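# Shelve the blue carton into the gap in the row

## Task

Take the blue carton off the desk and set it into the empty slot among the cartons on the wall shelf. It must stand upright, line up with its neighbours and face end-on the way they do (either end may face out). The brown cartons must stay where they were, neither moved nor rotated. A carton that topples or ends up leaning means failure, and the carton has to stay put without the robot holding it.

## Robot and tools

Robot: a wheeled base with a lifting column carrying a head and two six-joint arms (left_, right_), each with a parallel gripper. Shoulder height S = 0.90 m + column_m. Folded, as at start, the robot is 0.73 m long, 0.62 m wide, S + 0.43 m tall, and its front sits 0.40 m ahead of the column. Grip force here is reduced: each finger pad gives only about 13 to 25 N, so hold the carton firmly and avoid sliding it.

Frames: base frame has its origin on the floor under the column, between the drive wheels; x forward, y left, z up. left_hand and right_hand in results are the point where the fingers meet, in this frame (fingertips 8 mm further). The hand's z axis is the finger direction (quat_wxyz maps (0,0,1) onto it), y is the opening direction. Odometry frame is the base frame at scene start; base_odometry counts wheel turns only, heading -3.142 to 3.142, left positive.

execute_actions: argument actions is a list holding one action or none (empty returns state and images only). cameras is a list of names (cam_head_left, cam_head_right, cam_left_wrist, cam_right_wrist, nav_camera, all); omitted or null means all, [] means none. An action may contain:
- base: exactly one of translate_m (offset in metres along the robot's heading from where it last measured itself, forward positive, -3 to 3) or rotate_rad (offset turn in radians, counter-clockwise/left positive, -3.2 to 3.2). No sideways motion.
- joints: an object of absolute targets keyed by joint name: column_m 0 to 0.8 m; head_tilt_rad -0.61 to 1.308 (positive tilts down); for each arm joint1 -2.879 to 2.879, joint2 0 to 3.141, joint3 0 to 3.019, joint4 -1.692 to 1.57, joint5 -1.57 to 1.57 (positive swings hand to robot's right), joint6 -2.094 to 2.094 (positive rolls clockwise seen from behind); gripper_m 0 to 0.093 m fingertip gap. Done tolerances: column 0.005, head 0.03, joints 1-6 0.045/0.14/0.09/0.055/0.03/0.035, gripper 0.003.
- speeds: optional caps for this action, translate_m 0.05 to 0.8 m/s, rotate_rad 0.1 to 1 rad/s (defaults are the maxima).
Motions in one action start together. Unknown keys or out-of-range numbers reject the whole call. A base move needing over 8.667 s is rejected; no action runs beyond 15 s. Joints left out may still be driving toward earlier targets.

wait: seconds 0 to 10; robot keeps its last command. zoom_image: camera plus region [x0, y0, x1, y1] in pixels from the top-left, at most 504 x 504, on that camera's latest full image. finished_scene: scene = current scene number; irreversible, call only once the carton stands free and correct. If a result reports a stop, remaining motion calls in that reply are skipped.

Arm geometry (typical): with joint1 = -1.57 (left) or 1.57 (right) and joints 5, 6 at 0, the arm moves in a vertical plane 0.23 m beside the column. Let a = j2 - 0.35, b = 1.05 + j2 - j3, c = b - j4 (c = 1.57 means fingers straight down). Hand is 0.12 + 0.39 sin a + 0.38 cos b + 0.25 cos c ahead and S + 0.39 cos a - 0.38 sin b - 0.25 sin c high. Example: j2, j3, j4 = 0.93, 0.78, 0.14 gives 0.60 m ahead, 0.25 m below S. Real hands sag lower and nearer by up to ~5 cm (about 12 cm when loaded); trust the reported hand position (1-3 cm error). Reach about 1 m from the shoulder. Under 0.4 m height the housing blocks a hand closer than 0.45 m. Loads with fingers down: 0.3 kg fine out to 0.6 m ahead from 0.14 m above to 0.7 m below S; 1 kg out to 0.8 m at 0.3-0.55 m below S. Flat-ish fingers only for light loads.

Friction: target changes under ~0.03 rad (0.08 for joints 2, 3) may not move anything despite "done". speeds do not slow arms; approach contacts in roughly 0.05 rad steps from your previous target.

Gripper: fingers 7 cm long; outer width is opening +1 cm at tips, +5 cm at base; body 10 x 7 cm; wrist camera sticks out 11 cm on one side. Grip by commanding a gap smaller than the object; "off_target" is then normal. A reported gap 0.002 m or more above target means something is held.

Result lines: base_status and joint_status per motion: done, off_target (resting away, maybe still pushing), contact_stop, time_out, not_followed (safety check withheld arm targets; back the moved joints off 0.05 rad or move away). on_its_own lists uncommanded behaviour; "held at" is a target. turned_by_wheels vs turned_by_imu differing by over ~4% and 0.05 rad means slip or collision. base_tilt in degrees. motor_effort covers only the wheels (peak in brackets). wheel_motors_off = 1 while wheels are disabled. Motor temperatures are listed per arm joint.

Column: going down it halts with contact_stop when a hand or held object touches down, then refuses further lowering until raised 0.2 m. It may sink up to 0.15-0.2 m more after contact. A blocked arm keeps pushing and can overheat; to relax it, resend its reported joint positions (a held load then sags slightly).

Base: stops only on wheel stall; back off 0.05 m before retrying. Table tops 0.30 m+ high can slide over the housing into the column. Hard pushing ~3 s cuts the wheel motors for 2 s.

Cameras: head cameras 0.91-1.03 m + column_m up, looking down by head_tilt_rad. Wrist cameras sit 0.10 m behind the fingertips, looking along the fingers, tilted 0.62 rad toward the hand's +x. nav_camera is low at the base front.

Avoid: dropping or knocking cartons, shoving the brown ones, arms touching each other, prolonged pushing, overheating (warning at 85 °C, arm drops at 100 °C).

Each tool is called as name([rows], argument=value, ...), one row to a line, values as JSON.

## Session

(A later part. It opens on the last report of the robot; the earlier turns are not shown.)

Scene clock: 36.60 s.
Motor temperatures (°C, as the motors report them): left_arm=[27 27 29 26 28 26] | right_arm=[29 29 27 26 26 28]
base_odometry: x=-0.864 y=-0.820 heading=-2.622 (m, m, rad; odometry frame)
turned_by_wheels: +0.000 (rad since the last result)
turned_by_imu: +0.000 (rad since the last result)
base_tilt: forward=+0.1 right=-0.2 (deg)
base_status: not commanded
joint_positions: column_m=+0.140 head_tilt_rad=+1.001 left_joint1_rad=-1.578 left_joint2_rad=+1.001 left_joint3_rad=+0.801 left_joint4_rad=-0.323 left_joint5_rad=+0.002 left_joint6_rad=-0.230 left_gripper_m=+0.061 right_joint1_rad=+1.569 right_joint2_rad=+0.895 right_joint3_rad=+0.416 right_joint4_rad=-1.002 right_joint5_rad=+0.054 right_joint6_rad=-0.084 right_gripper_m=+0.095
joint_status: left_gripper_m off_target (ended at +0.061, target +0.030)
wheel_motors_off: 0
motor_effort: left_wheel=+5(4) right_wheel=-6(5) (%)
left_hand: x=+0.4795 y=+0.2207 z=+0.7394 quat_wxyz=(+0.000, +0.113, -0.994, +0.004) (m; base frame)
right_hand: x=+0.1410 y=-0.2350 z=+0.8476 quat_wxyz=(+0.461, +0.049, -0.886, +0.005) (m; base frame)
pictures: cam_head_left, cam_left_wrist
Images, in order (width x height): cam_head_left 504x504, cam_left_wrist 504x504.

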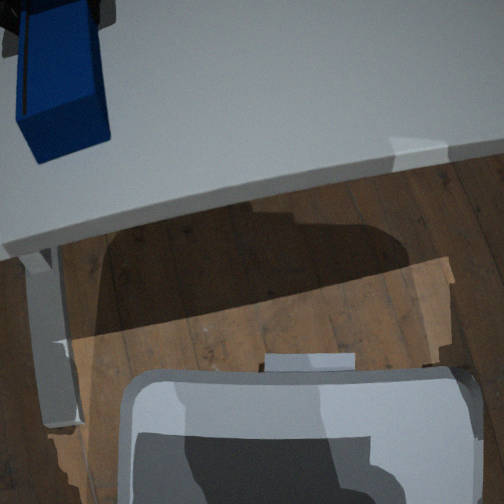

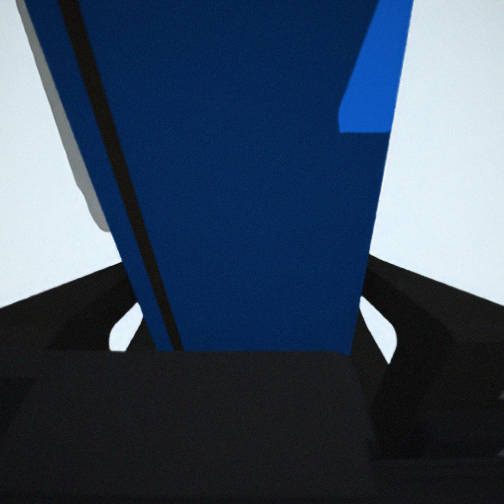

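execute_actions([
  {"joints":{"column_m":0.2}},
], cameras=["cam_head_left","cam_left_wrist"])

execute_actions([
  {"joints":{"column_m":0.3},"base":{"translate_m":-0.6},"speeds":{"translate_m":0.3}},
], cameras=["cam_head_left","cam_left_wrist","nav_camera"])

Scene clock: 38.17 s.
Motor temperatures (°C, as the motors report them): left_arm=[27 27 29 26 28 26] | right_arm=[29 29 27 26 26 28]
base_odometry: x=-0.864 y=-0.820 heading=-2.622 (m, m, rad; odometry frame)
turned_by_wheels: +0.000 (rad since the last result)
turned_by_imu: +0.001 (rad since the last result)
base_tilt: forward=+0.2 right=-0.3 (deg)
base_status: not commanded
joint_positions: column_m=+0.200 head_tilt_rad=+1.001 left_joint1_rad=-1.578 left_joint2_rad=+1.001 left_joint3_rad=+0.801 left_joint4_rad=-0.323 left_joint5_rad=+0.002 left_joint6_rad=-0.230 left_gripper_m=+0.061 right_joint1_rad=+1.569 right_joint2_rad=+0.895 right_joint3_rad=+0.416 right_joint4_rad=-1.002 right_joint5_rad=+0.054 right_joint6_rad=-0.084 right_gripper_m=+0.095
joint_status: all done
wheel_motors_off: 0
motor_effort: left_wheel=+5(5) right_wheel=-6(8) (%)
left_hand: x=+0.4795 y=+0.2207 z=+0.7993 quat_wxyz=(+0.000, +0.113, -0.994, +0.004) (m; base frame)
right_hand: x=+0.1410 y=-0.2350 z=+0.9075 quat_wxyz=(+0.461, +0.049, -0.886, +0.005) (m; base frame)
pictures: cam_head_left, cam_left_wrist
Images, in order (width x height): cam_head_left 504x504, cam_left_wrist 504x504.

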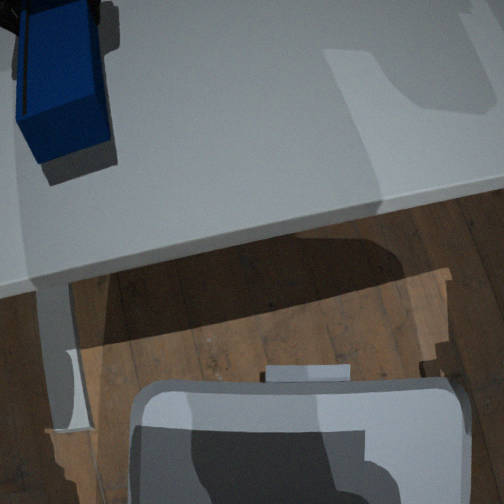

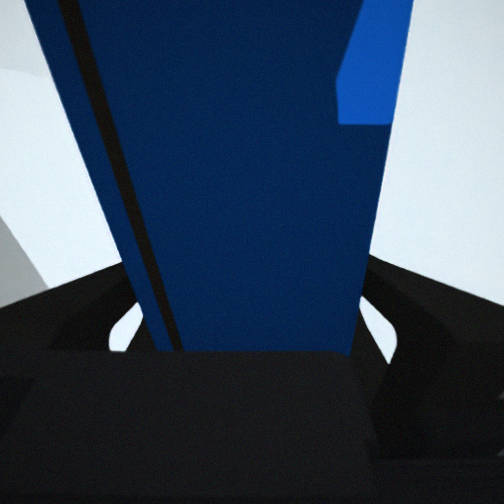

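Scene clock: 41.40 s.
Motor temperatures (°C, as the motors report them): left_arm=[27 27 29 26 28 26] | right_arm=[29 29 27 26 26 28]
base_odometry: x=-0.343 y=-0.523 heading=-2.623 (m, m, rad; odometry frame)
turned_by_wheels: -0.001 (rad since the last result)
turned_by_imu: -0.001 (rad since the last result)
base_tilt: forward=+0.1 right=-0.4 (deg)
base_status: done
joint_positions: column_m=+0.300 head_tilt_rad=+1.001 left_joint1_rad=-1.578 left_joint2_rad=+1.001 left_joint3_rad=+0.800 left_joint4_rad=-0.323 left_joint5_rad=+0.002 left_joint6_rad=-0.230 left_gripper_m=+0.061 right_joint1_rad=+1.569 right_joint2_rad=+0.894 right_joint3_rad=+0.416 right_joint4_rad=-1.002 right_joint5_rad=+0.054 right_joint6_rad=-0.084 right_gripper_m=+0.095
joint_status: all done
wheel_motors_off: 0
motor_effort: left_wheel=-1(58) right_wheel=+4(59) (%)
left_hand: x=+0.4788 y=+0.2207 z=+0.8991 quat_wxyz=(+0.001, +0.113, -0.994, +0.004) (m; base frame)
right_hand: x=+0.1409 y=-0.2350 z=+1.0075 quat_wxyz=(+0.461, +0.049, -0.886, +0.005) (m; base frame)
pictures: cam_head_left, cam_left_wrist, nav_camera
Images, in order (width x height): cam_head_left 504x504, cam_left_wrist 504x504, nav_camera 504x504.

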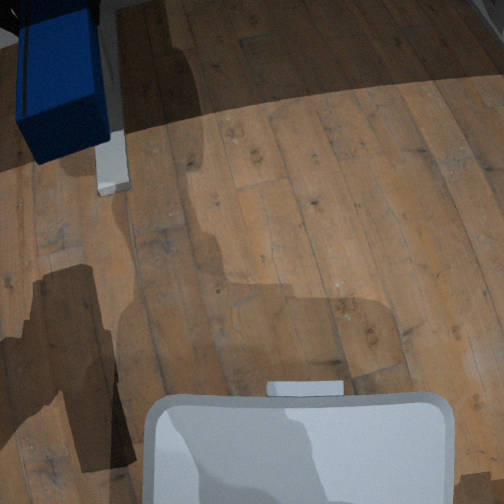

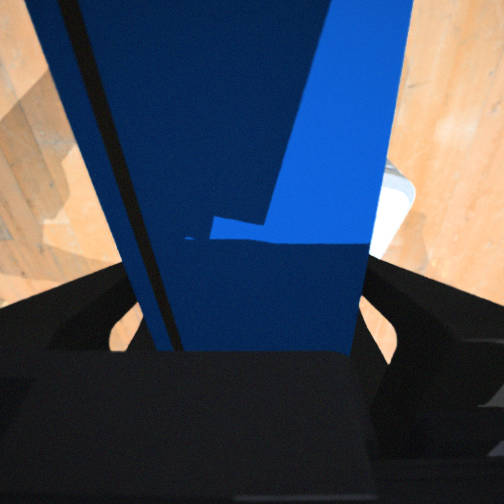

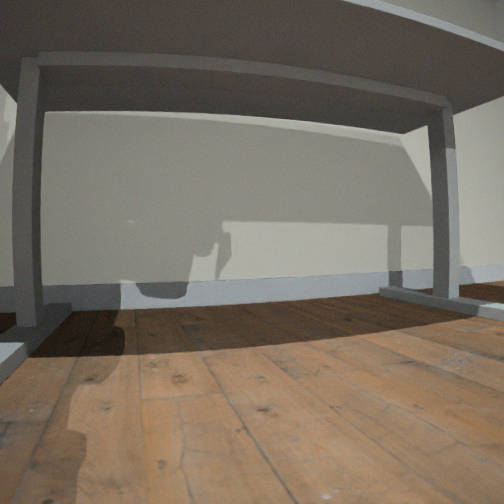

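execute_actions([
  {"base":{"rotate_rad":-2.51},"joints":{"left_joint6_rad":0.0,"column_m":0.65,"head_tilt_rad":0.5},"speeds":{"rotate_rad":0.6}},
], cameras=["cam_head_left","nav_camera"])

execute_actions([
  {"base":{"translate_m":1.55},"speeds":{"translate_m":0.5}},
], cameras=["cam_head_left","nav_camera"])

execute_actions([
  {"base":{"rotate_rad":-0.43},"speeds":{"rotate_rad":0.5}},
], cameras=["cam_head_left","cam_head_right","cam_left_wrist","nav_camera"])

Scene clock: 47.00 s.
Motor temperatures (°C, as the motors report them): left_arm=[27 27 30 26 28 26] | right_arm=[29 29 27 26 26 28]
base_odometry: x=-0.343 y=-0.523 heading=+1.150 (m, m, rad; odometry frame)
turned_by_wheels: -2.509 (rad since the last result)
turned_by_imu: -2.483 (rad since the last result)
base_tilt: forward=+0.2 right=-0.2 (deg)
base_status: done
joint_positions: column_m=+0.650 head_tilt_rad=+0.518 left_joint1_rad=-1.578 left_joint2_rad=+1.001 left_joint3_rad=+0.800 left_joint4_rad=-0.323 left_joint5_rad=+0.002 left_joint6_rad=-0.010 left_gripper_m=+0.061 right_joint1_rad=+1.569 right_joint2_rad=+0.894 right_joint3_rad=+0.416 right_joint4_rad=-1.002 right_joint5_rad=+0.054 right_joint6_rad=-0.084 right_gripper_m=+0.095
joint_status: all done
wheel_motors_off: 0
motor_effort: left_wheel=+1(54) right_wheel=+1(48) (%)
left_hand: x=+0.4789 y=+0.2211 z=+1.2491 quat_wxyz=(+0.001, +0.003, -1.000, +0.004) (m; base frame)
right_hand: x=+0.1409 y=-0.2350 z=+1.3576 quat_wxyz=(+0.461, +0.049, -0.886, +0.005) (m; base frame)
pictures: cam_head_left, nav_camera
Images, in order (width x height): cam_head_left 504x504, nav_camera 504x504.

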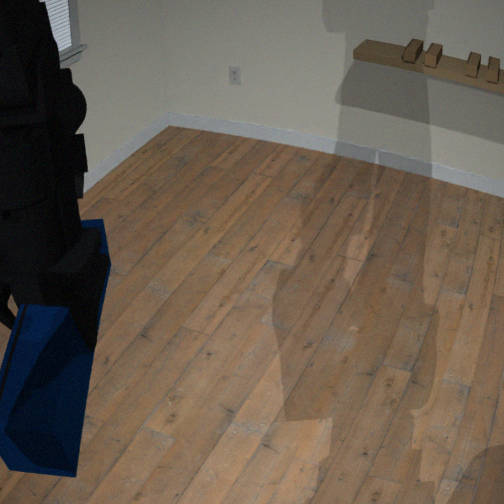

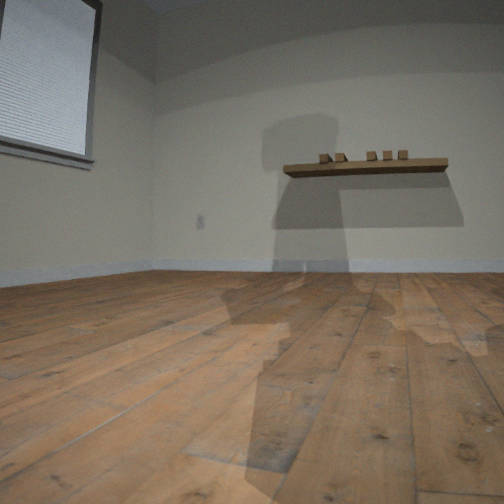

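Scene clock: 51.83 s.
Motor temperatures (°C, as the motors report them): left_arm=[27 27 30 26 28 26] | right_arm=[29 29 27 26 26 28]
base_odometry: x=+0.291 y=+0.892 heading=+1.149 (m, m, rad; odometry frame)
turned_by_wheels: -0.001 (rad since the last result)
turned_by_imu: +0.004 (rad since the last result)
base_tilt: forward=+0.2 right=-0.4 (deg)
base_status: done
joint_positions: column_m=+0.650 head_tilt_rad=+0.518 left_joint1_rad=-1.578 left_joint2_rad=+1.001 left_joint3_rad=+0.799 left_joint4_rad=-0.323 left_joint5_rad=+0.002 left_joint6_rad=-0.010 left_gripper_m=+0.061 right_joint1_rad=+1.569 right_joint2_rad=+0.894 right_joint3_rad=+0.417 right_joint4_rad=-1.002 right_joint5_rad=+0.054 right_joint6_rad=-0.084 right_gripper_m=+0.095
joint_status: not commanded
wheel_motors_off: 0
motor_effort: left_wheel=-2(52) right_wheel=+0(57) (%)
left_hand: x=+0.4785 y=+0.2211 z=+1.2490 quat_wxyz=(+0.001, +0.003, -1.000, +0.004) (m; base frame)
right_hand: x=+0.1415 y=-0.2350 z=+1.3574 quat_wxyz=(+0.460, +0.049, -0.886, +0.005) (m; base frame)
pictures: cam_head_left, nav_camera
Images, in order (width x height): cam_head_left 504x504, nav_camera 504x504.

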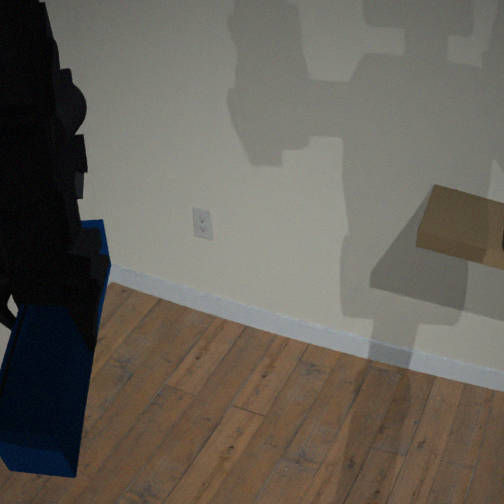

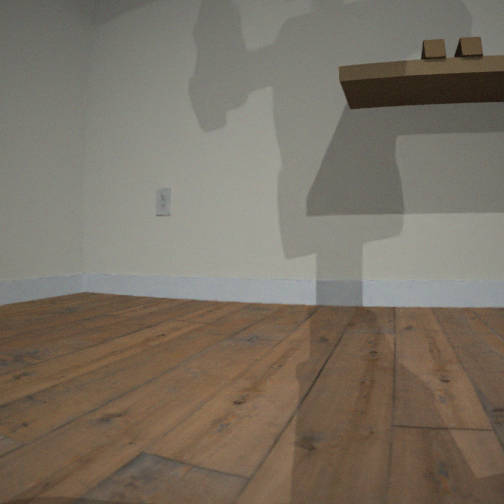

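Scene clock: 53.50 s.
Motor temperatures (°C, as the motors report them): left_arm=[27 27 30 26 28 26] | right_arm=[29 29 27 26 26 28]
base_odometry: x=+0.291 y=+0.892 heading=+0.720 (m, m, rad; odometry frame)
turned_by_wheels: -0.429 (rad since the last result)
turned_by_imu: -0.418 (rad since the last result)
base_tilt: forward=+0.1 right=-0.3 (deg)
base_status: done
joint_positions: column_m=+0.650 head_tilt_rad=+0.518 left_joint1_rad=-1.577 left_joint2_rad=+1.001 left_joint3_rad=+0.799 left_joint4_rad=-0.323 left_joint5_rad=+0.002 left_joint6_rad=-0.010 left_gripper_m=+0.061 right_joint1_rad=+1.569 right_joint2_rad=+0.894 right_joint3_rad=+0.417 right_joint4_rad=-1.002 right_joint5_rad=+0.054 right_joint6_rad=-0.084 right_gripper_m=+0.095
joint_status: not commanded
wheel_motors_off: 0
motor_effort: left_wheel=+0(45) right_wheel=-2(51) (%)
left_hand: x=+0.4785 y=+0.2213 z=+1.2490 quat_wxyz=(+0.001, +0.003, -1.000, +0.004) (m; base frame)
right_hand: x=+0.1415 y=-0.2350 z=+1.3574 quat_wxyz=(+0.460, +0.049, -0.886, +0.005) (m; base frame)
pictures: cam_head_left, cam_head_right, cam_left_wrist, nav_camera
Images, in order (width x height): cam_head_left 504x504, cam_head_right 504x504, cam_left_wrist 504x504, nav_camera 504x504.

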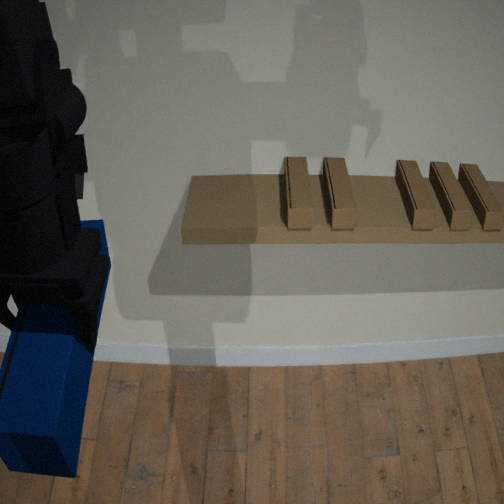

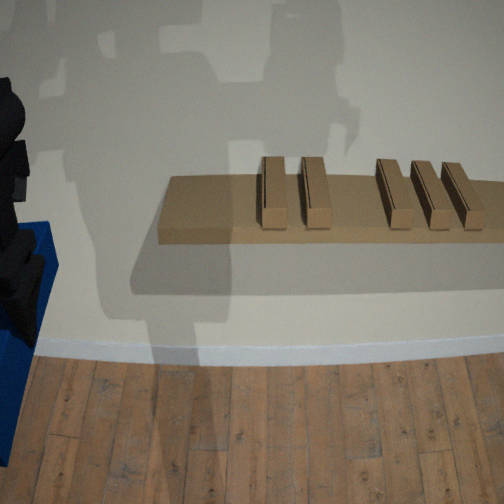

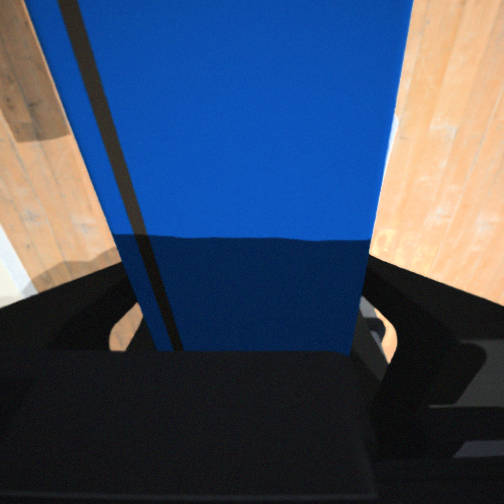

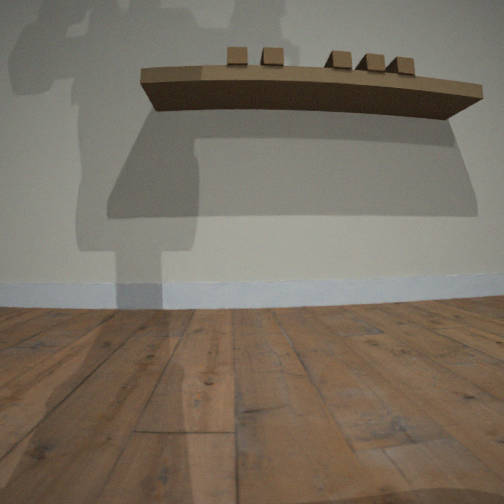

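execute_actions([
  {"base":{"rotate_rad":1.0},"speeds":{"rotate_rad":0.6}},
], cameras=[])

execute_actions([
  {"base":{"translate_m":-0.5},"speeds":{"translate_m":0.4},"joints":{"left_joint2_rad":1.25,"left_joint3_rad":1.21,"left_joint4_rad":-0.48}},
], cameras=[])

execute_actions([
  {"base":{"rotate_rad":-1.0},"speeds":{"rotate_rad":0.6},"joints":{"head_tilt_rad":0.45}},
])

Scene clock: 56.50 s.
Motor temperatures (°C, as the motors report them): left_arm=[27 27 30 26 28 26] | right_arm=[29 29 27 26 26 28]
base_odometry: x=+0.291 y=+0.892 heading=+1.719 (m, m, rad; odometry frame)
turned_by_wheels: +0.999 (rad since the last result)
turned_by_imu: +0.981 (rad since the last result)
base_tilt: forward=+0.3 right=-0.4 (deg)
base_status: done
joint_positions: column_m=+0.650 head_tilt_rad=+0.518 left_joint1_rad=-1.577 left_joint2_rad=+1.001 left_joint3_rad=+0.799 left_joint4_rad=-0.323 left_joint5_rad=+0.002 left_joint6_rad=-0.010 left_gripper_m=+0.061 right_joint1_rad=+1.569 right_joint2_rad=+0.894 right_joint3_rad=+0.417 right_joint4_rad=-1.002 right_joint5_rad=+0.054 right_joint6_rad=-0.084 right_gripper_m=+0.095
joint_status: not commanded
wheel_motors_off: 0
motor_effort: left_wheel=-1(47) right_wheel=+2(45) (%)
left_hand: x=+0.4785 y=+0.2213 z=+1.2490 quat_wxyz=(+0.001, +0.003, -1.000, +0.004) (m; base frame)
right_hand: x=+0.1415 y=-0.2350 z=+1.3574 quat_wxyz=(+0.460, +0.049, -0.886, +0.005) (m; base frame)
pictures: none
No camera images: the call's "cameras" was empty. Leave "cameras" out to get every camera's image.

Scene clock: 59.30 s.
Motor temperatures (°C, as the motors report them): left_arm=[27 27 30 26 28 26] | right_arm=[29 29 27 26 26 28]
base_odometry: x=+0.365 y=+0.398 heading=+1.720 (m, m, rad; odometry frame)
turned_by_wheels: +0.001 (rad since the last result)
turned_by_imu: +0.002 (rad since the last result)
base_tilt: forward=+0.2 right=-0.3 (deg)
base_status: done
joint_positions: column_m=+0.650 head_tilt_rad=+0.518 left_joint1_rad=-1.577 left_joint2_rad=+1.256 left_joint3_rad=+1.207 left_joint4_rad=-0.475 left_joint5_rad=+0.002 left_joint6_rad=-0.010 left_gripper_m=+0.061 right_joint1_rad=+1.569 right_joint2_rad=+0.894 right_joint3_rad=+0.414 right_joint4_rad=-1.002 right_joint5_rad=+0.054 right_joint6_rad=-0.084 right_gripper_m=+0.095
joint_status: all done
wheel_motors_off: 0
motor_effort: left_wheel=+2(54) right_wheel=+0(54) (%)
left_hand: x=+0.6017 y=+0.2207 z=+1.2025 quat_wxyz=(+0.001, +0.003, -1.000, +0.004) (m; base frame)
right_hand: x=+0.1399 y=-0.2350 z=+1.3579 quat_wxyz=(+0.462, +0.049, -0.886, +0.005) (m; base frame)
pictures: none
No camera images: the call's "cameras" was empty. Leave "cameras" out to get every camera's image.

Scene clock: 61.87 s.
Motor temperatures (°C, as the motors report them): left_arm=[27 28 30 26 28 26] | right_arm=[29 29 27 26 26 28]
base_odometry: x=+0.365 y=+0.398 heading=+0.721 (m, m, rad; odometry frame)
turned_by_wheels: -0.999 (rad since the last result)
turned_by_imu: -0.985 (rad since the last result)
base_tilt: forward=+0.1 right=-0.3 (deg)
base_status: done
joint_positions: column_m=+0.650 head_tilt_rad=+0.468 left_joint1_rad=-1.575 left_joint2_rad=+1.256 left_joint3_rad=+1.207 left_joint4_rad=-0.475 left_joint5_rad=+0.002 left_joint6_rad=-0.010 left_gripper_m=+0.061 right_joint1_rad=+1.569 right_joint2_rad=+0.894 right_joint3_rad=+0.414 right_joint4_rad=-1.002 right_joint5_rad=+0.054 right_joint6_rad=-0.084 right_gripper_m=+0.095
joint_status: all done
wheel_motors_off: 0
motor_effort: left_wheel=+1(55) right_wheel=-2(39) (%)
left_hand: x=+0.6017 y=+0.2222 z=+1.2025 quat_wxyz=(+0.001, +0.004, -1.000, +0.002) (m; base frame)
right_hand: x=+0.1399 y=-0.2350 z=+1.3579 quat_wxyz=(+0.462, +0.049, -0.886, +0.005) (m; base frame)
pictures: cam_head_left, cam_head_right, cam_left_wrist, cam_right_wrist, nav_camera
Images, in order (width x height): cam_head_left 504x504, cam_head_right 504x504, cam_left_wrist 504x504, cam_right_wrist 504x504, nav_camera 504x504.

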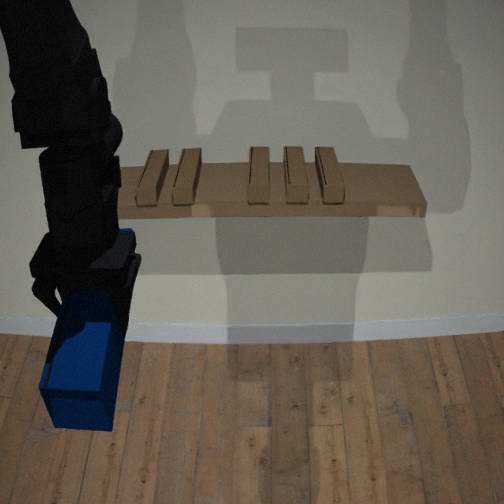

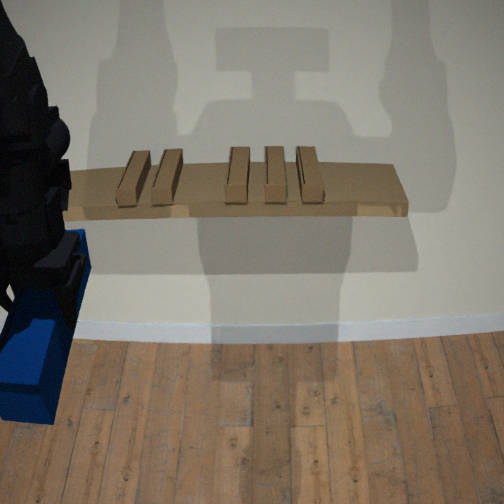

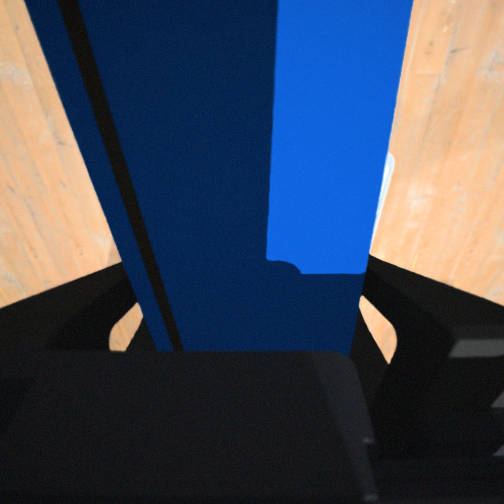

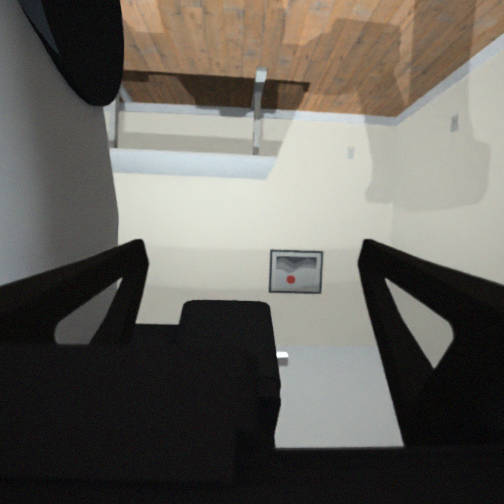

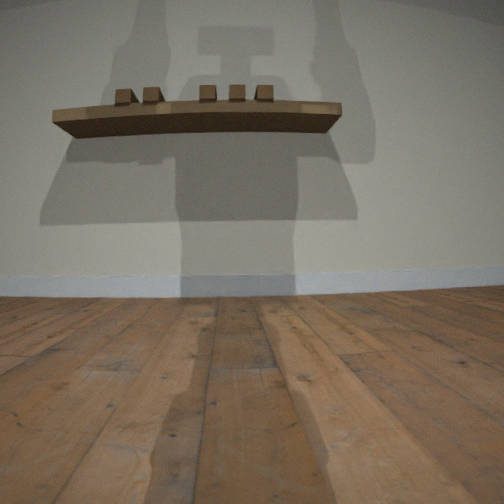

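execute_actions([
  {"base":{"translate_m":0.5},"speeds":{"translate_m":0.4},"joints":{"head_tilt_rad":0.6}},
], cameras=["cam_head_left","cam_head_right","nav_camera"])

Scene clock: 65.27 s.
Motor temperatures (°C, as the motors report them): left_arm=[27 28 30 26 28 26] | right_arm=[29 29 27 26 26 28]
base_odometry: x=+0.741 y=+0.728 heading=+0.720 (m, m, rad; odometry frame)
turned_by_wheels: -0.001 (rad since the last result)
turned_by_imu: +0.001 (rad since the last result)
base_tilt: forward=+0.1 right=-0.2 (deg)
base_status: done
joint_positions: column_m=+0.650 head_tilt_rad=+0.604 left_joint1_rad=-1.575 left_joint2_rad=+1.256 left_joint3_rad=+1.207 left_joint4_rad=-0.476 left_joint5_rad=+0.002 left_joint6_rad=-0.010 left_gripper_m=+0.061 right_joint1_rad=+1.569 right_joint2_rad=+0.894 right_joint3_rad=+0.417 right_joint4_rad=-1.002 right_joint5_rad=+0.054 right_joint6_rad=-0.084 right_gripper_m=+0.095
joint_status: all done
wheel_motors_off: 0
motor_effort: left_wheel=-2(53) right_wheel=+2(56) (%)
left_hand: x=+0.6015 y=+0.2222 z=+1.2025 quat_wxyz=(+0.001, +0.004, -1.000, +0.002) (m; base frame)
right_hand: x=+0.1417 y=-0.2350 z=+1.3573 quat_wxyz=(+0.460, +0.049, -0.886, +0.005) (m; base frame)
pictures: cam_head_left, cam_head_right, nav_camera
Images, in order (width x height): cam_head_left 504x504, cam_head_right 504x504, nav_camera 504x504.

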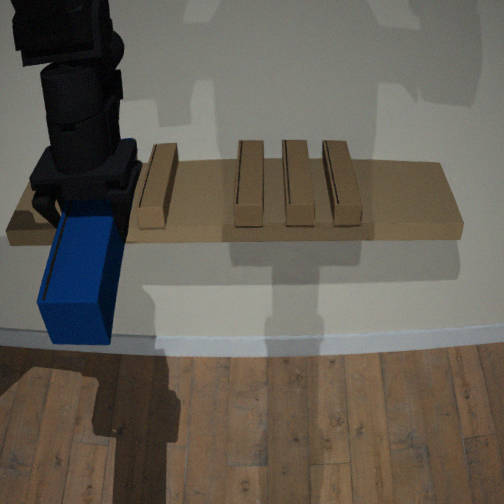

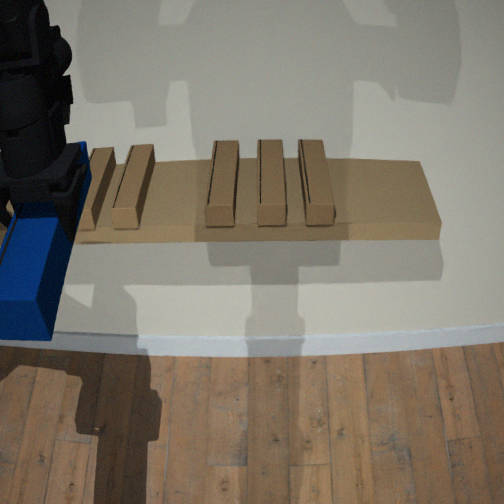

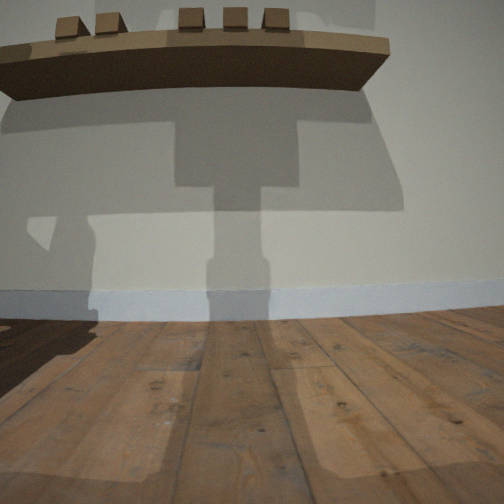

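execute_actions([
  {"base":{"translate_m":0.3},"speeds":{"translate_m":0.3},"joints":{"head_tilt_rad":0.75}},
], cameras=["cam_head_left","cam_head_right","nav_camera"])

Scene clock: 68.37 s.
Motor temperatures (°C, as the motors report them): left_arm=[27 28 30 26 28 26] | right_arm=[29 29 27 26 26 28]
base_odometry: x=+0.966 y=+0.926 heading=+0.719 (m, m, rad; odometry frame)
turned_by_wheels: -0.001 (rad since the last result)
turned_by_imu: +0.001 (rad since the last result)
base_tilt: forward=+0.1 right=-0.3 (deg)
base_status: done
joint_positions: column_m=+0.650 head_tilt_rad=+0.753 left_joint1_rad=-1.575 left_joint2_rad=+1.256 left_joint3_rad=+1.207 left_joint4_rad=-0.477 left_joint5_rad=+0.002 left_joint6_rad=-0.010 left_gripper_m=+0.061 right_joint1_rad=+1.569 right_joint2_rad=+0.894 right_joint3_rad=+0.416 right_joint4_rad=-1.002 right_joint5_rad=+0.054 right_joint6_rad=-0.084 right_gripper_m=+0.095
joint_status: all done
wheel_motors_off: 0
motor_effort: left_wheel=-1(32) right_wheel=+2(35) (%)
left_hand: x=+0.6013 y=+0.2222 z=+1.2025 quat_wxyz=(+0.001, +0.004, -1.000, +0.002) (m; base frame)
right_hand: x=+0.1411 y=-0.2350 z=+1.3575 quat_wxyz=(+0.461, +0.049, -0.886, +0.005) (m; base frame)
pictures: cam_head_left, cam_head_right, nav_camera
Images, in order (width x height): cam_head_left 504x504, cam_head_right 504x504, nav_camera 504x504.

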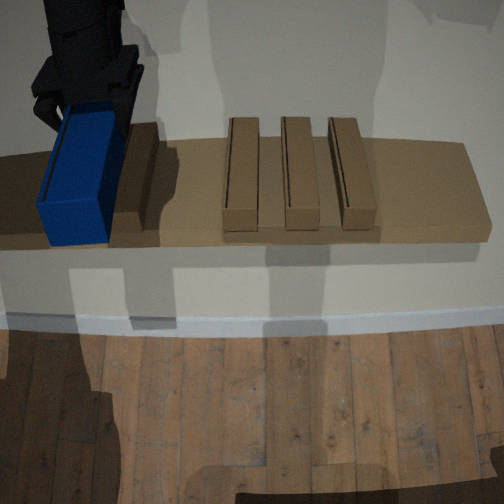

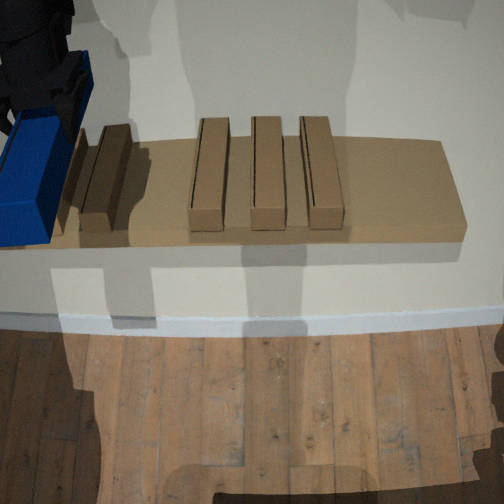

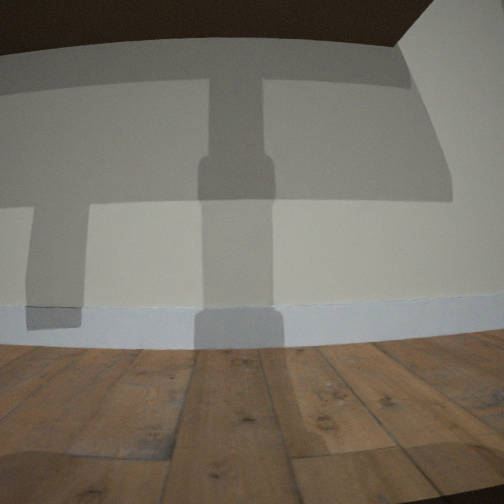

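execute_actions([
  {"base":{"translate_m":0.27},"speeds":{"translate_m":0.2},"joints":{"head_tilt_rad":0.9,"column_m":0.68}},
], cameras=["cam_head_left","cam_head_right","cam_left_wrist"])

Scene clock: 71.27 s.
Motor temperatures (°C, as the motors report them): left_arm=[27 28 30 26 28 26] | right_arm=[29 29 27 26 26 28]
base_odometry: x=+1.170 y=+1.103 heading=+0.718 (m, m, rad; odometry frame)
turned_by_wheels: -0.001 (rad since the last result)
turned_by_imu: +0.001 (rad since the last result)
base_tilt: forward=+0.1 right=-0.3 (deg)
base_status: done
joint_positions: column_m=+0.680 head_tilt_rad=+0.901 left_joint1_rad=-1.575 left_joint2_rad=+1.256 left_joint3_rad=+1.206 left_joint4_rad=-0.477 left_joint5_rad=+0.002 left_joint6_rad=-0.010 left_gripper_m=+0.061 right_joint1_rad=+1.569 right_joint2_rad=+0.894 right_joint3_rad=+0.416 right_joint4_rad=-1.002 right_joint5_rad=+0.054 right_joint6_rad=-0.084 right_gripper_m=+0.095
joint_status: all done
wheel_motors_off: 0
motor_effort: left_wheel=-2(33) right_wheel=+0(34) (%)
left_hand: x=+0.6008 y=+0.2222 z=+1.2324 quat_wxyz=(+0.002, +0.004, -1.000, +0.002) (m; base frame)
right_hand: x=+0.1411 y=-0.2350 z=+1.3875 quat_wxyz=(+0.461, +0.049, -0.886, +0.005) (m; base frame)
pictures: cam_head_left, cam_head_right, cam_left_wrist
Images, in order (width x height): cam_head_left 504x504, cam_head_right 504x504, cam_left_wrist 504x504.

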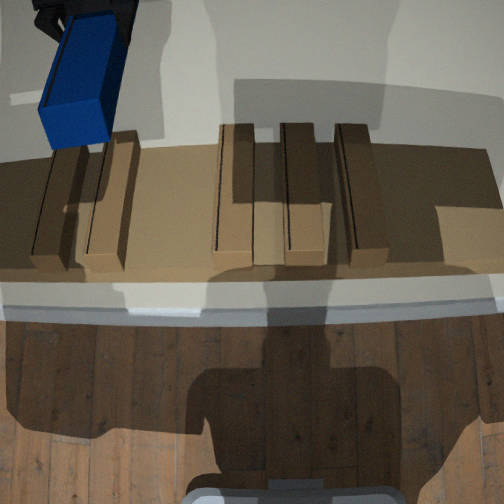

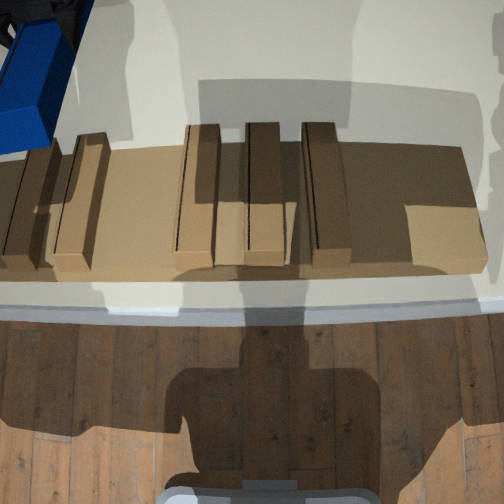

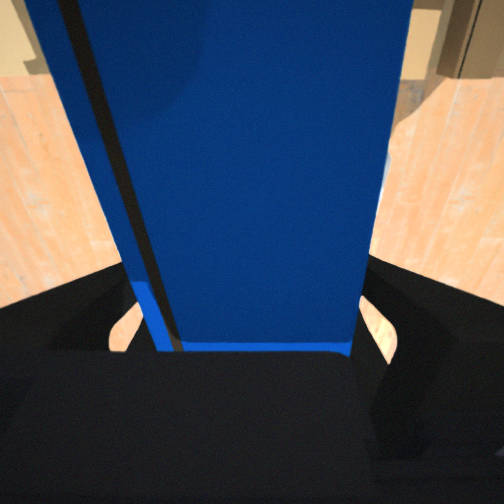

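execute_actions([
  {"base":{"translate_m":0.22},"speeds":{"translate_m":0.2},"joints":{"head_tilt_rad":1.0,"column_m":0.45}},
], cameras=["cam_head_left","cam_head_right","cam_left_wrist"])

Scene clock: 73.57 s.
Motor temperatures (°C, as the motors report them): left_arm=[27 28 30 26 28 26] | right_arm=[29 29 27 26 26 28]
base_odometry: x=+1.335 y=+1.248 heading=+0.717 (m, m, rad; odometry frame)
turned_by_wheels: +0.000 (rad since the last result)
turned_by_imu: +0.001 (rad since the last result)
base_tilt: forward=+0.1 right=-0.3 (deg)
base_status: done
joint_positions: column_m=+0.586 head_tilt_rad=+1.000 left_joint1_rad=-1.575 left_joint2_rad=+1.264 left_joint3_rad=+1.098 left_joint4_rad=-0.514 left_joint5_rad=+0.001 left_joint6_rad=-0.011 left_gripper_m=+0.060 right_joint1_rad=+1.569 right_joint2_rad=+0.894 right_joint3_rad=+0.417 right_joint4_rad=-1.002 right_joint5_rad=+0.054 right_joint6_rad=-0.084 right_gripper_m=+0.095
joint_status: column_m contact_stop (moved -0.094 of -0.230); the others done
wheel_motors_off: 0
on_its_own: column_m is held at +0.586, not at your +0.450, since a contact_stop
motor_effort: left_wheel=+5(28) right_wheel=+4(32) (%)
left_hand: x=+0.5248 y=+0.2223 z=+1.1209 quat_wxyz=(+0.078, +0.004, -0.997, +0.002) (m; base frame)
right_hand: x=+0.1418 y=-0.2350 z=+1.2931 quat_wxyz=(+0.460, +0.049, -0.887, +0.005) (m; base frame)
pictures: cam_head_left, cam_head_right, cam_left_wrist
Images, in order (width x height): cam_head_left 504x504, cam_head_right 504x504, cam_left_wrist 504x504.

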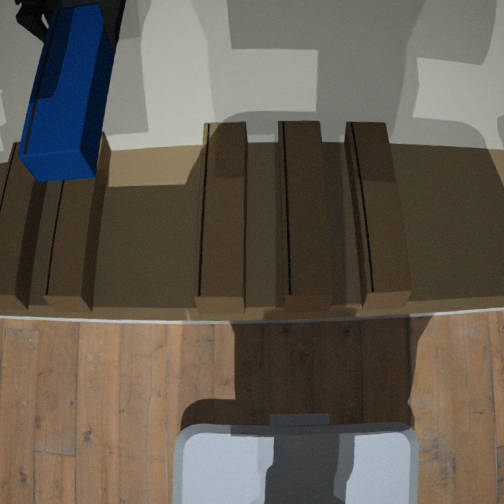

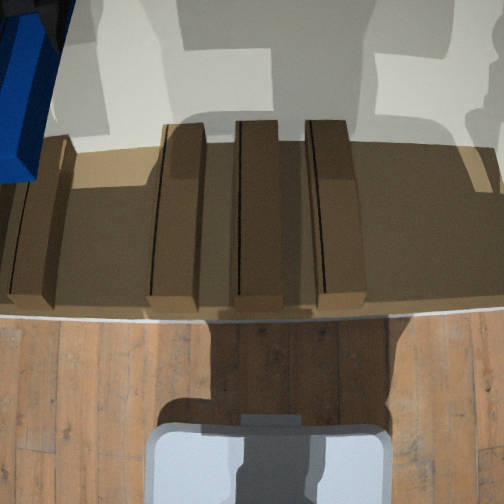

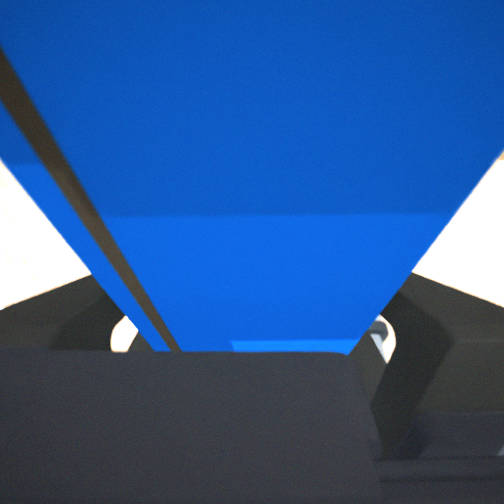

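execute_actions([
  {"base":{"translate_m":-0.15},"speeds":{"translate_m":0.1}},
], cameras=["cam_head_left","cam_left_wrist"])

execute_actions([
  {"joints":{"column_m":0.8,"head_tilt_rad":0.9}},
], cameras=["cam_head_left","cam_left_wrist"])

Scene clock: 76.23 s.
Motor temperatures (°C, as the motors report them): left_arm=[27 28 30 26 28 26] | right_arm=[29 29 27 26 26 28]
base_odometry: x=+1.222 y=+1.149 heading=+0.717 (m, m, rad; odometry frame)
turned_by_wheels: +0.000 (rad since the last result)
turned_by_imu: +0.001 (rad since the last result)
base_tilt: forward=+0.1 right=-0.3 (deg)
base_status: done
joint_positions: column_m=+0.586 head_tilt_rad=+1.001 left_joint1_rad=-1.575 left_joint2_rad=+1.267 left_joint3_rad=+1.184 left_joint4_rad=-0.487 left_joint5_rad=+0.001 left_joint6_rad=-0.011 left_gripper_m=+0.060 right_joint1_rad=+1.569 right_joint2_rad=+0.894 right_joint3_rad=+0.415 right_joint4_rad=-1.002 right_joint5_rad=+0.054 right_joint6_rad=-0.084 right_gripper_m=+0.095
joint_status: not commanded
wheel_motors_off: 0
on_its_own: column_m is held at +0.586, not at your +0.450, since a contact_stop
motor_effort: left_wheel=-1(25) right_wheel=+0(19) (%)
left_hand: x=+0.5817 y=+0.2223 z=+1.1298 quat_wxyz=(+0.023, +0.004, -1.000, +0.002) (m; base frame)
right_hand: x=+0.1408 y=-0.2350 z=+1.2935 quat_wxyz=(+0.461, +0.049, -0.886, +0.005) (m; base frame)
pictures: cam_head_left, cam_left_wrist
Images, in order (width x height): cam_head_left 504x504, cam_left_wrist 504x504.

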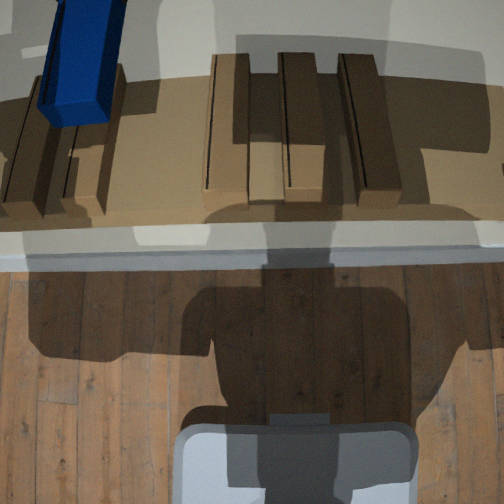

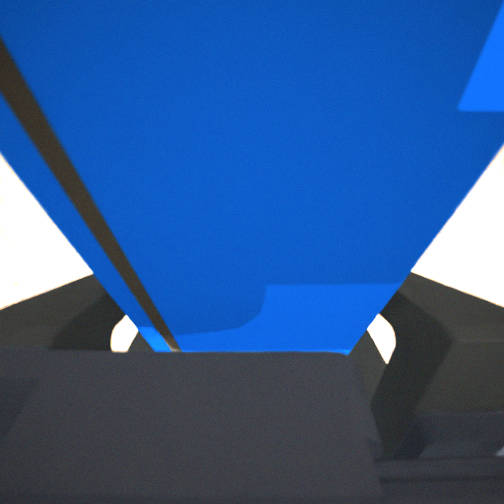

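Scene clock: 79.63 s.
Motor temperatures (°C, as the motors report them): left_arm=[27 28 31 26 28 26] | right_arm=[29 29 27 26 26 28]
base_odometry: x=+1.222 y=+1.149 heading=+0.717 (m, m, rad; odometry frame)
turned_by_wheels: +0.000 (rad since the last result)
turned_by_imu: +0.001 (rad since the last result)
base_tilt: forward=+0.1 right=-0.3 (deg)
base_status: not commanded
joint_positions: column_m=+0.800 head_tilt_rad=+0.915 left_joint1_rad=-1.575 left_joint2_rad=+1.266 left_joint3_rad=+1.184 left_joint4_rad=-0.487 left_joint5_rad=+0.001 left_joint6_rad=-0.011 left_gripper_m=+0.060 right_joint1_rad=+1.569 right_joint2_rad=+0.894 right_joint3_rad=+0.415 right_joint4_rad=-1.002 right_joint5_rad=+0.054 right_joint6_rad=-0.084 right_gripper_m=+0.095
joint_status: all done
wheel_motors_off: 0
motor_effort: left_wheel=-1(1) right_wheel=+1(2) (%)
left_hand: x=+0.5819 y=+0.2223 z=+1.3443 quat_wxyz=(+0.023, +0.004, -1.000, +0.002) (m; base frame)
right_hand: x=+0.1408 y=-0.2350 z=+1.5077 quat_wxyz=(+0.461, +0.049, -0.886, +0.005) (m; base frame)
pictures: cam_head_left, cam_left_wrist
Images, in order (width x height): cam_head_left 504x504, cam_left_wrist 504x504.

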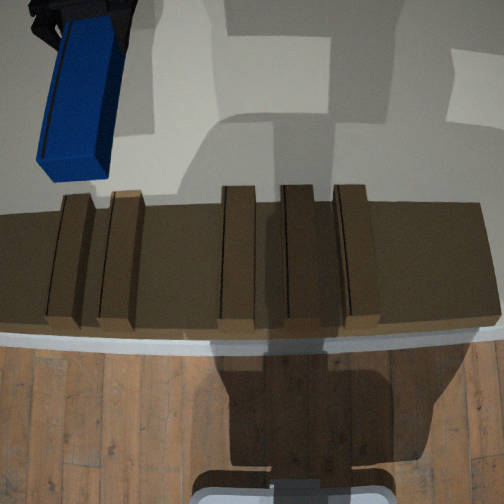

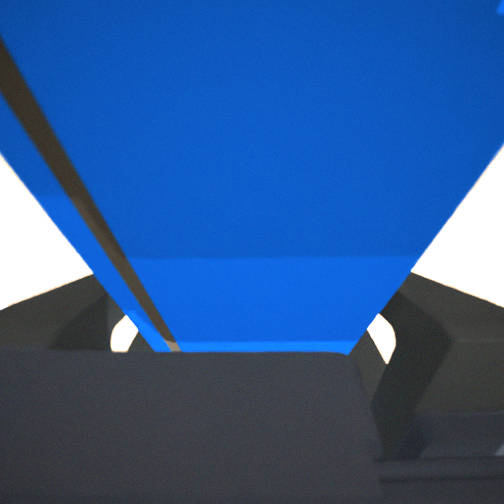

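execute_actions([
  {"joints":{"left_joint2_rad":1.25,"left_joint3_rad":1.21,"left_joint4_rad":-0.83,"column_m":0.55,"head_tilt_rad":0.75}},
], cameras=["cam_head_left","cam_head_right","nav_camera"])

Scene clock: 83.77 s.
Motor temperatures (°C, as the motors report them): left_arm=[27 28 31 26 28 26] | right_arm=[29 29 27 26 26 28]
base_odometry: x=+1.222 y=+1.149 heading=+0.717 (m, m, rad; odometry frame)
turned_by_wheels: +0.000 (rad since the last result)
turned_by_imu: +0.002 (rad since the last result)
base_tilt: forward=+0.1 right=-0.3 (deg)
base_status: not commanded
joint_positions: column_m=+0.550 head_tilt_rad=+0.766 left_joint1_rad=-1.575 left_joint2_rad=+1.264 left_joint3_rad=+1.184 left_joint4_rad=-0.822 left_joint5_rad=+0.001 left_joint6_rad=-0.011 left_gripper_m=+0.060 right_joint1_rad=+1.569 right_joint2_rad=+0.894 right_joint3_rad=+0.415 right_joint4_rad=-1.002 right_joint5_rad=+0.054 right_joint6_rad=-0.084 right_gripper_m=+0.095
joint_status: all done
wheel_motors_off: 0
motor_effort: left_wheel=-1(1) right_wheel=+0(1) (%)
left_hand: x=+0.5026 y=+0.2225 z=+1.1127 quat_wxyz=(+0.188, +0.004, -0.982, +0.001) (m; base frame)
right_hand: x=+0.1408 y=-0.2350 z=+1.2578 quat_wxyz=(+0.461, +0.049, -0.886, +0.005) (m; base frame)
pictures: cam_head_left, cam_head_right, nav_camera
Images, in order (width x height): cam_head_left 504x504, cam_head_right 504x504, nav_camera 504x504.

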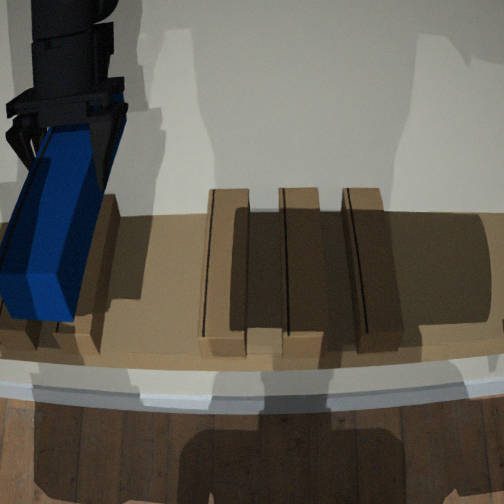

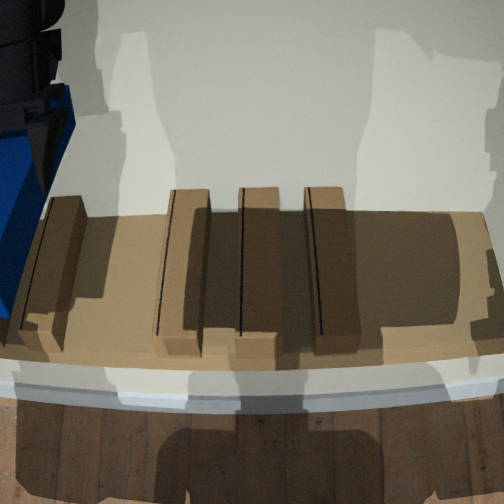

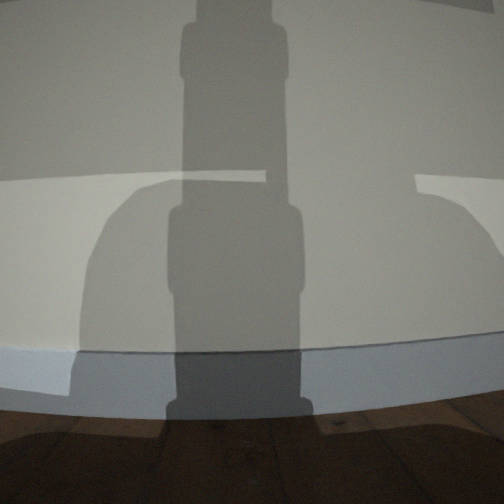

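execute_actions([
  {"base":{"translate_m":0.13},"speeds":{"translate_m":0.1},"joints":{"column_m":0.48,"head_tilt_rad":0.95}},
], cameras=["cam_head_left","cam_head_right","cam_left_wrist"])

Scene clock: 85.97 s.
Motor temperatures (°C, as the motors report them): left_arm=[27 28 31 26 28 26] | right_arm=[29 29 27 26 26 28]
base_odometry: x=+1.320 y=+1.235 heading=+0.718 (m, m, rad; odometry frame)
turned_by_wheels: +0.001 (rad since the last result)
turned_by_imu: +0.002 (rad since the last result)
base_tilt: forward=+0.1 right=-0.3 (deg)
base_status: done
joint_positions: column_m=+0.480 head_tilt_rad=+0.950 left_joint1_rad=-1.575 left_joint2_rad=+1.262 left_joint3_rad=+1.189 left_joint4_rad=-0.829 left_joint5_rad=+0.001 left_joint6_rad=-0.011 left_gripper_m=+0.060 right_joint1_rad=+1.569 right_joint2_rad=+0.893 right_joint3_rad=+0.416 right_joint4_rad=-1.002 right_joint5_rad=+0.054 right_joint6_rad=-0.084 right_gripper_m=+0.095
joint_status: all done
wheel_motors_off: 0
motor_effort: left_wheel=+1(28) right_wheel=-1(29) (%)
left_hand: x=+0.5044 y=+0.2225 z=+1.0446 quat_wxyz=(+0.188, +0.004, -0.982, +0.001) (m; base frame)
right_hand: x=+0.1411 y=-0.2350 z=+1.1877 quat_wxyz=(+0.460, +0.049, -0.886, +0.005) (m; base frame)
pictures: cam_head_left, cam_head_right, cam_left_wrist
Images, in order (width x height): cam_head_left 504x504, cam_head_right 504x504, cam_left_wrist 504x504.

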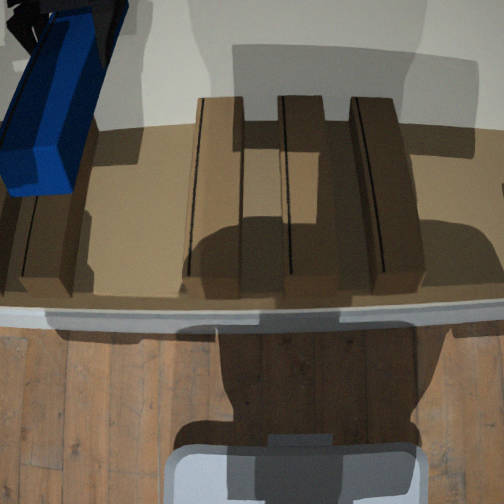

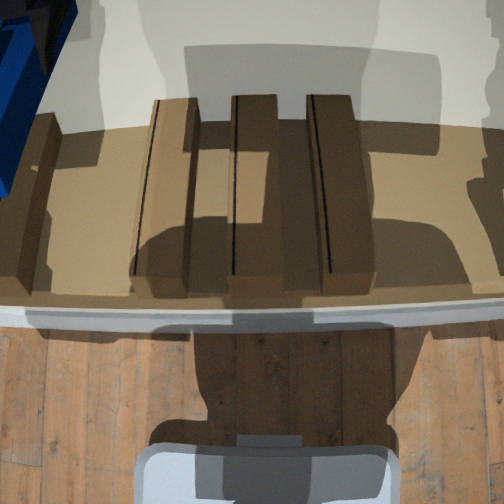

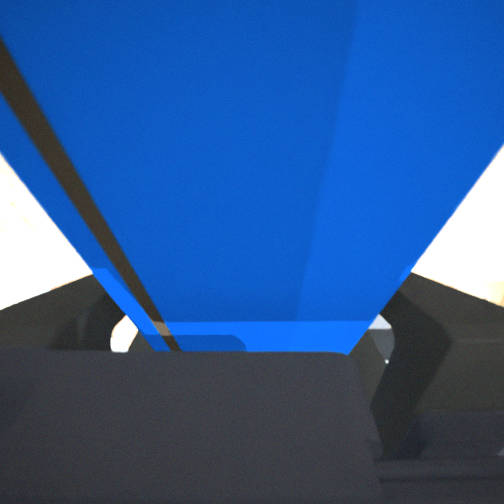

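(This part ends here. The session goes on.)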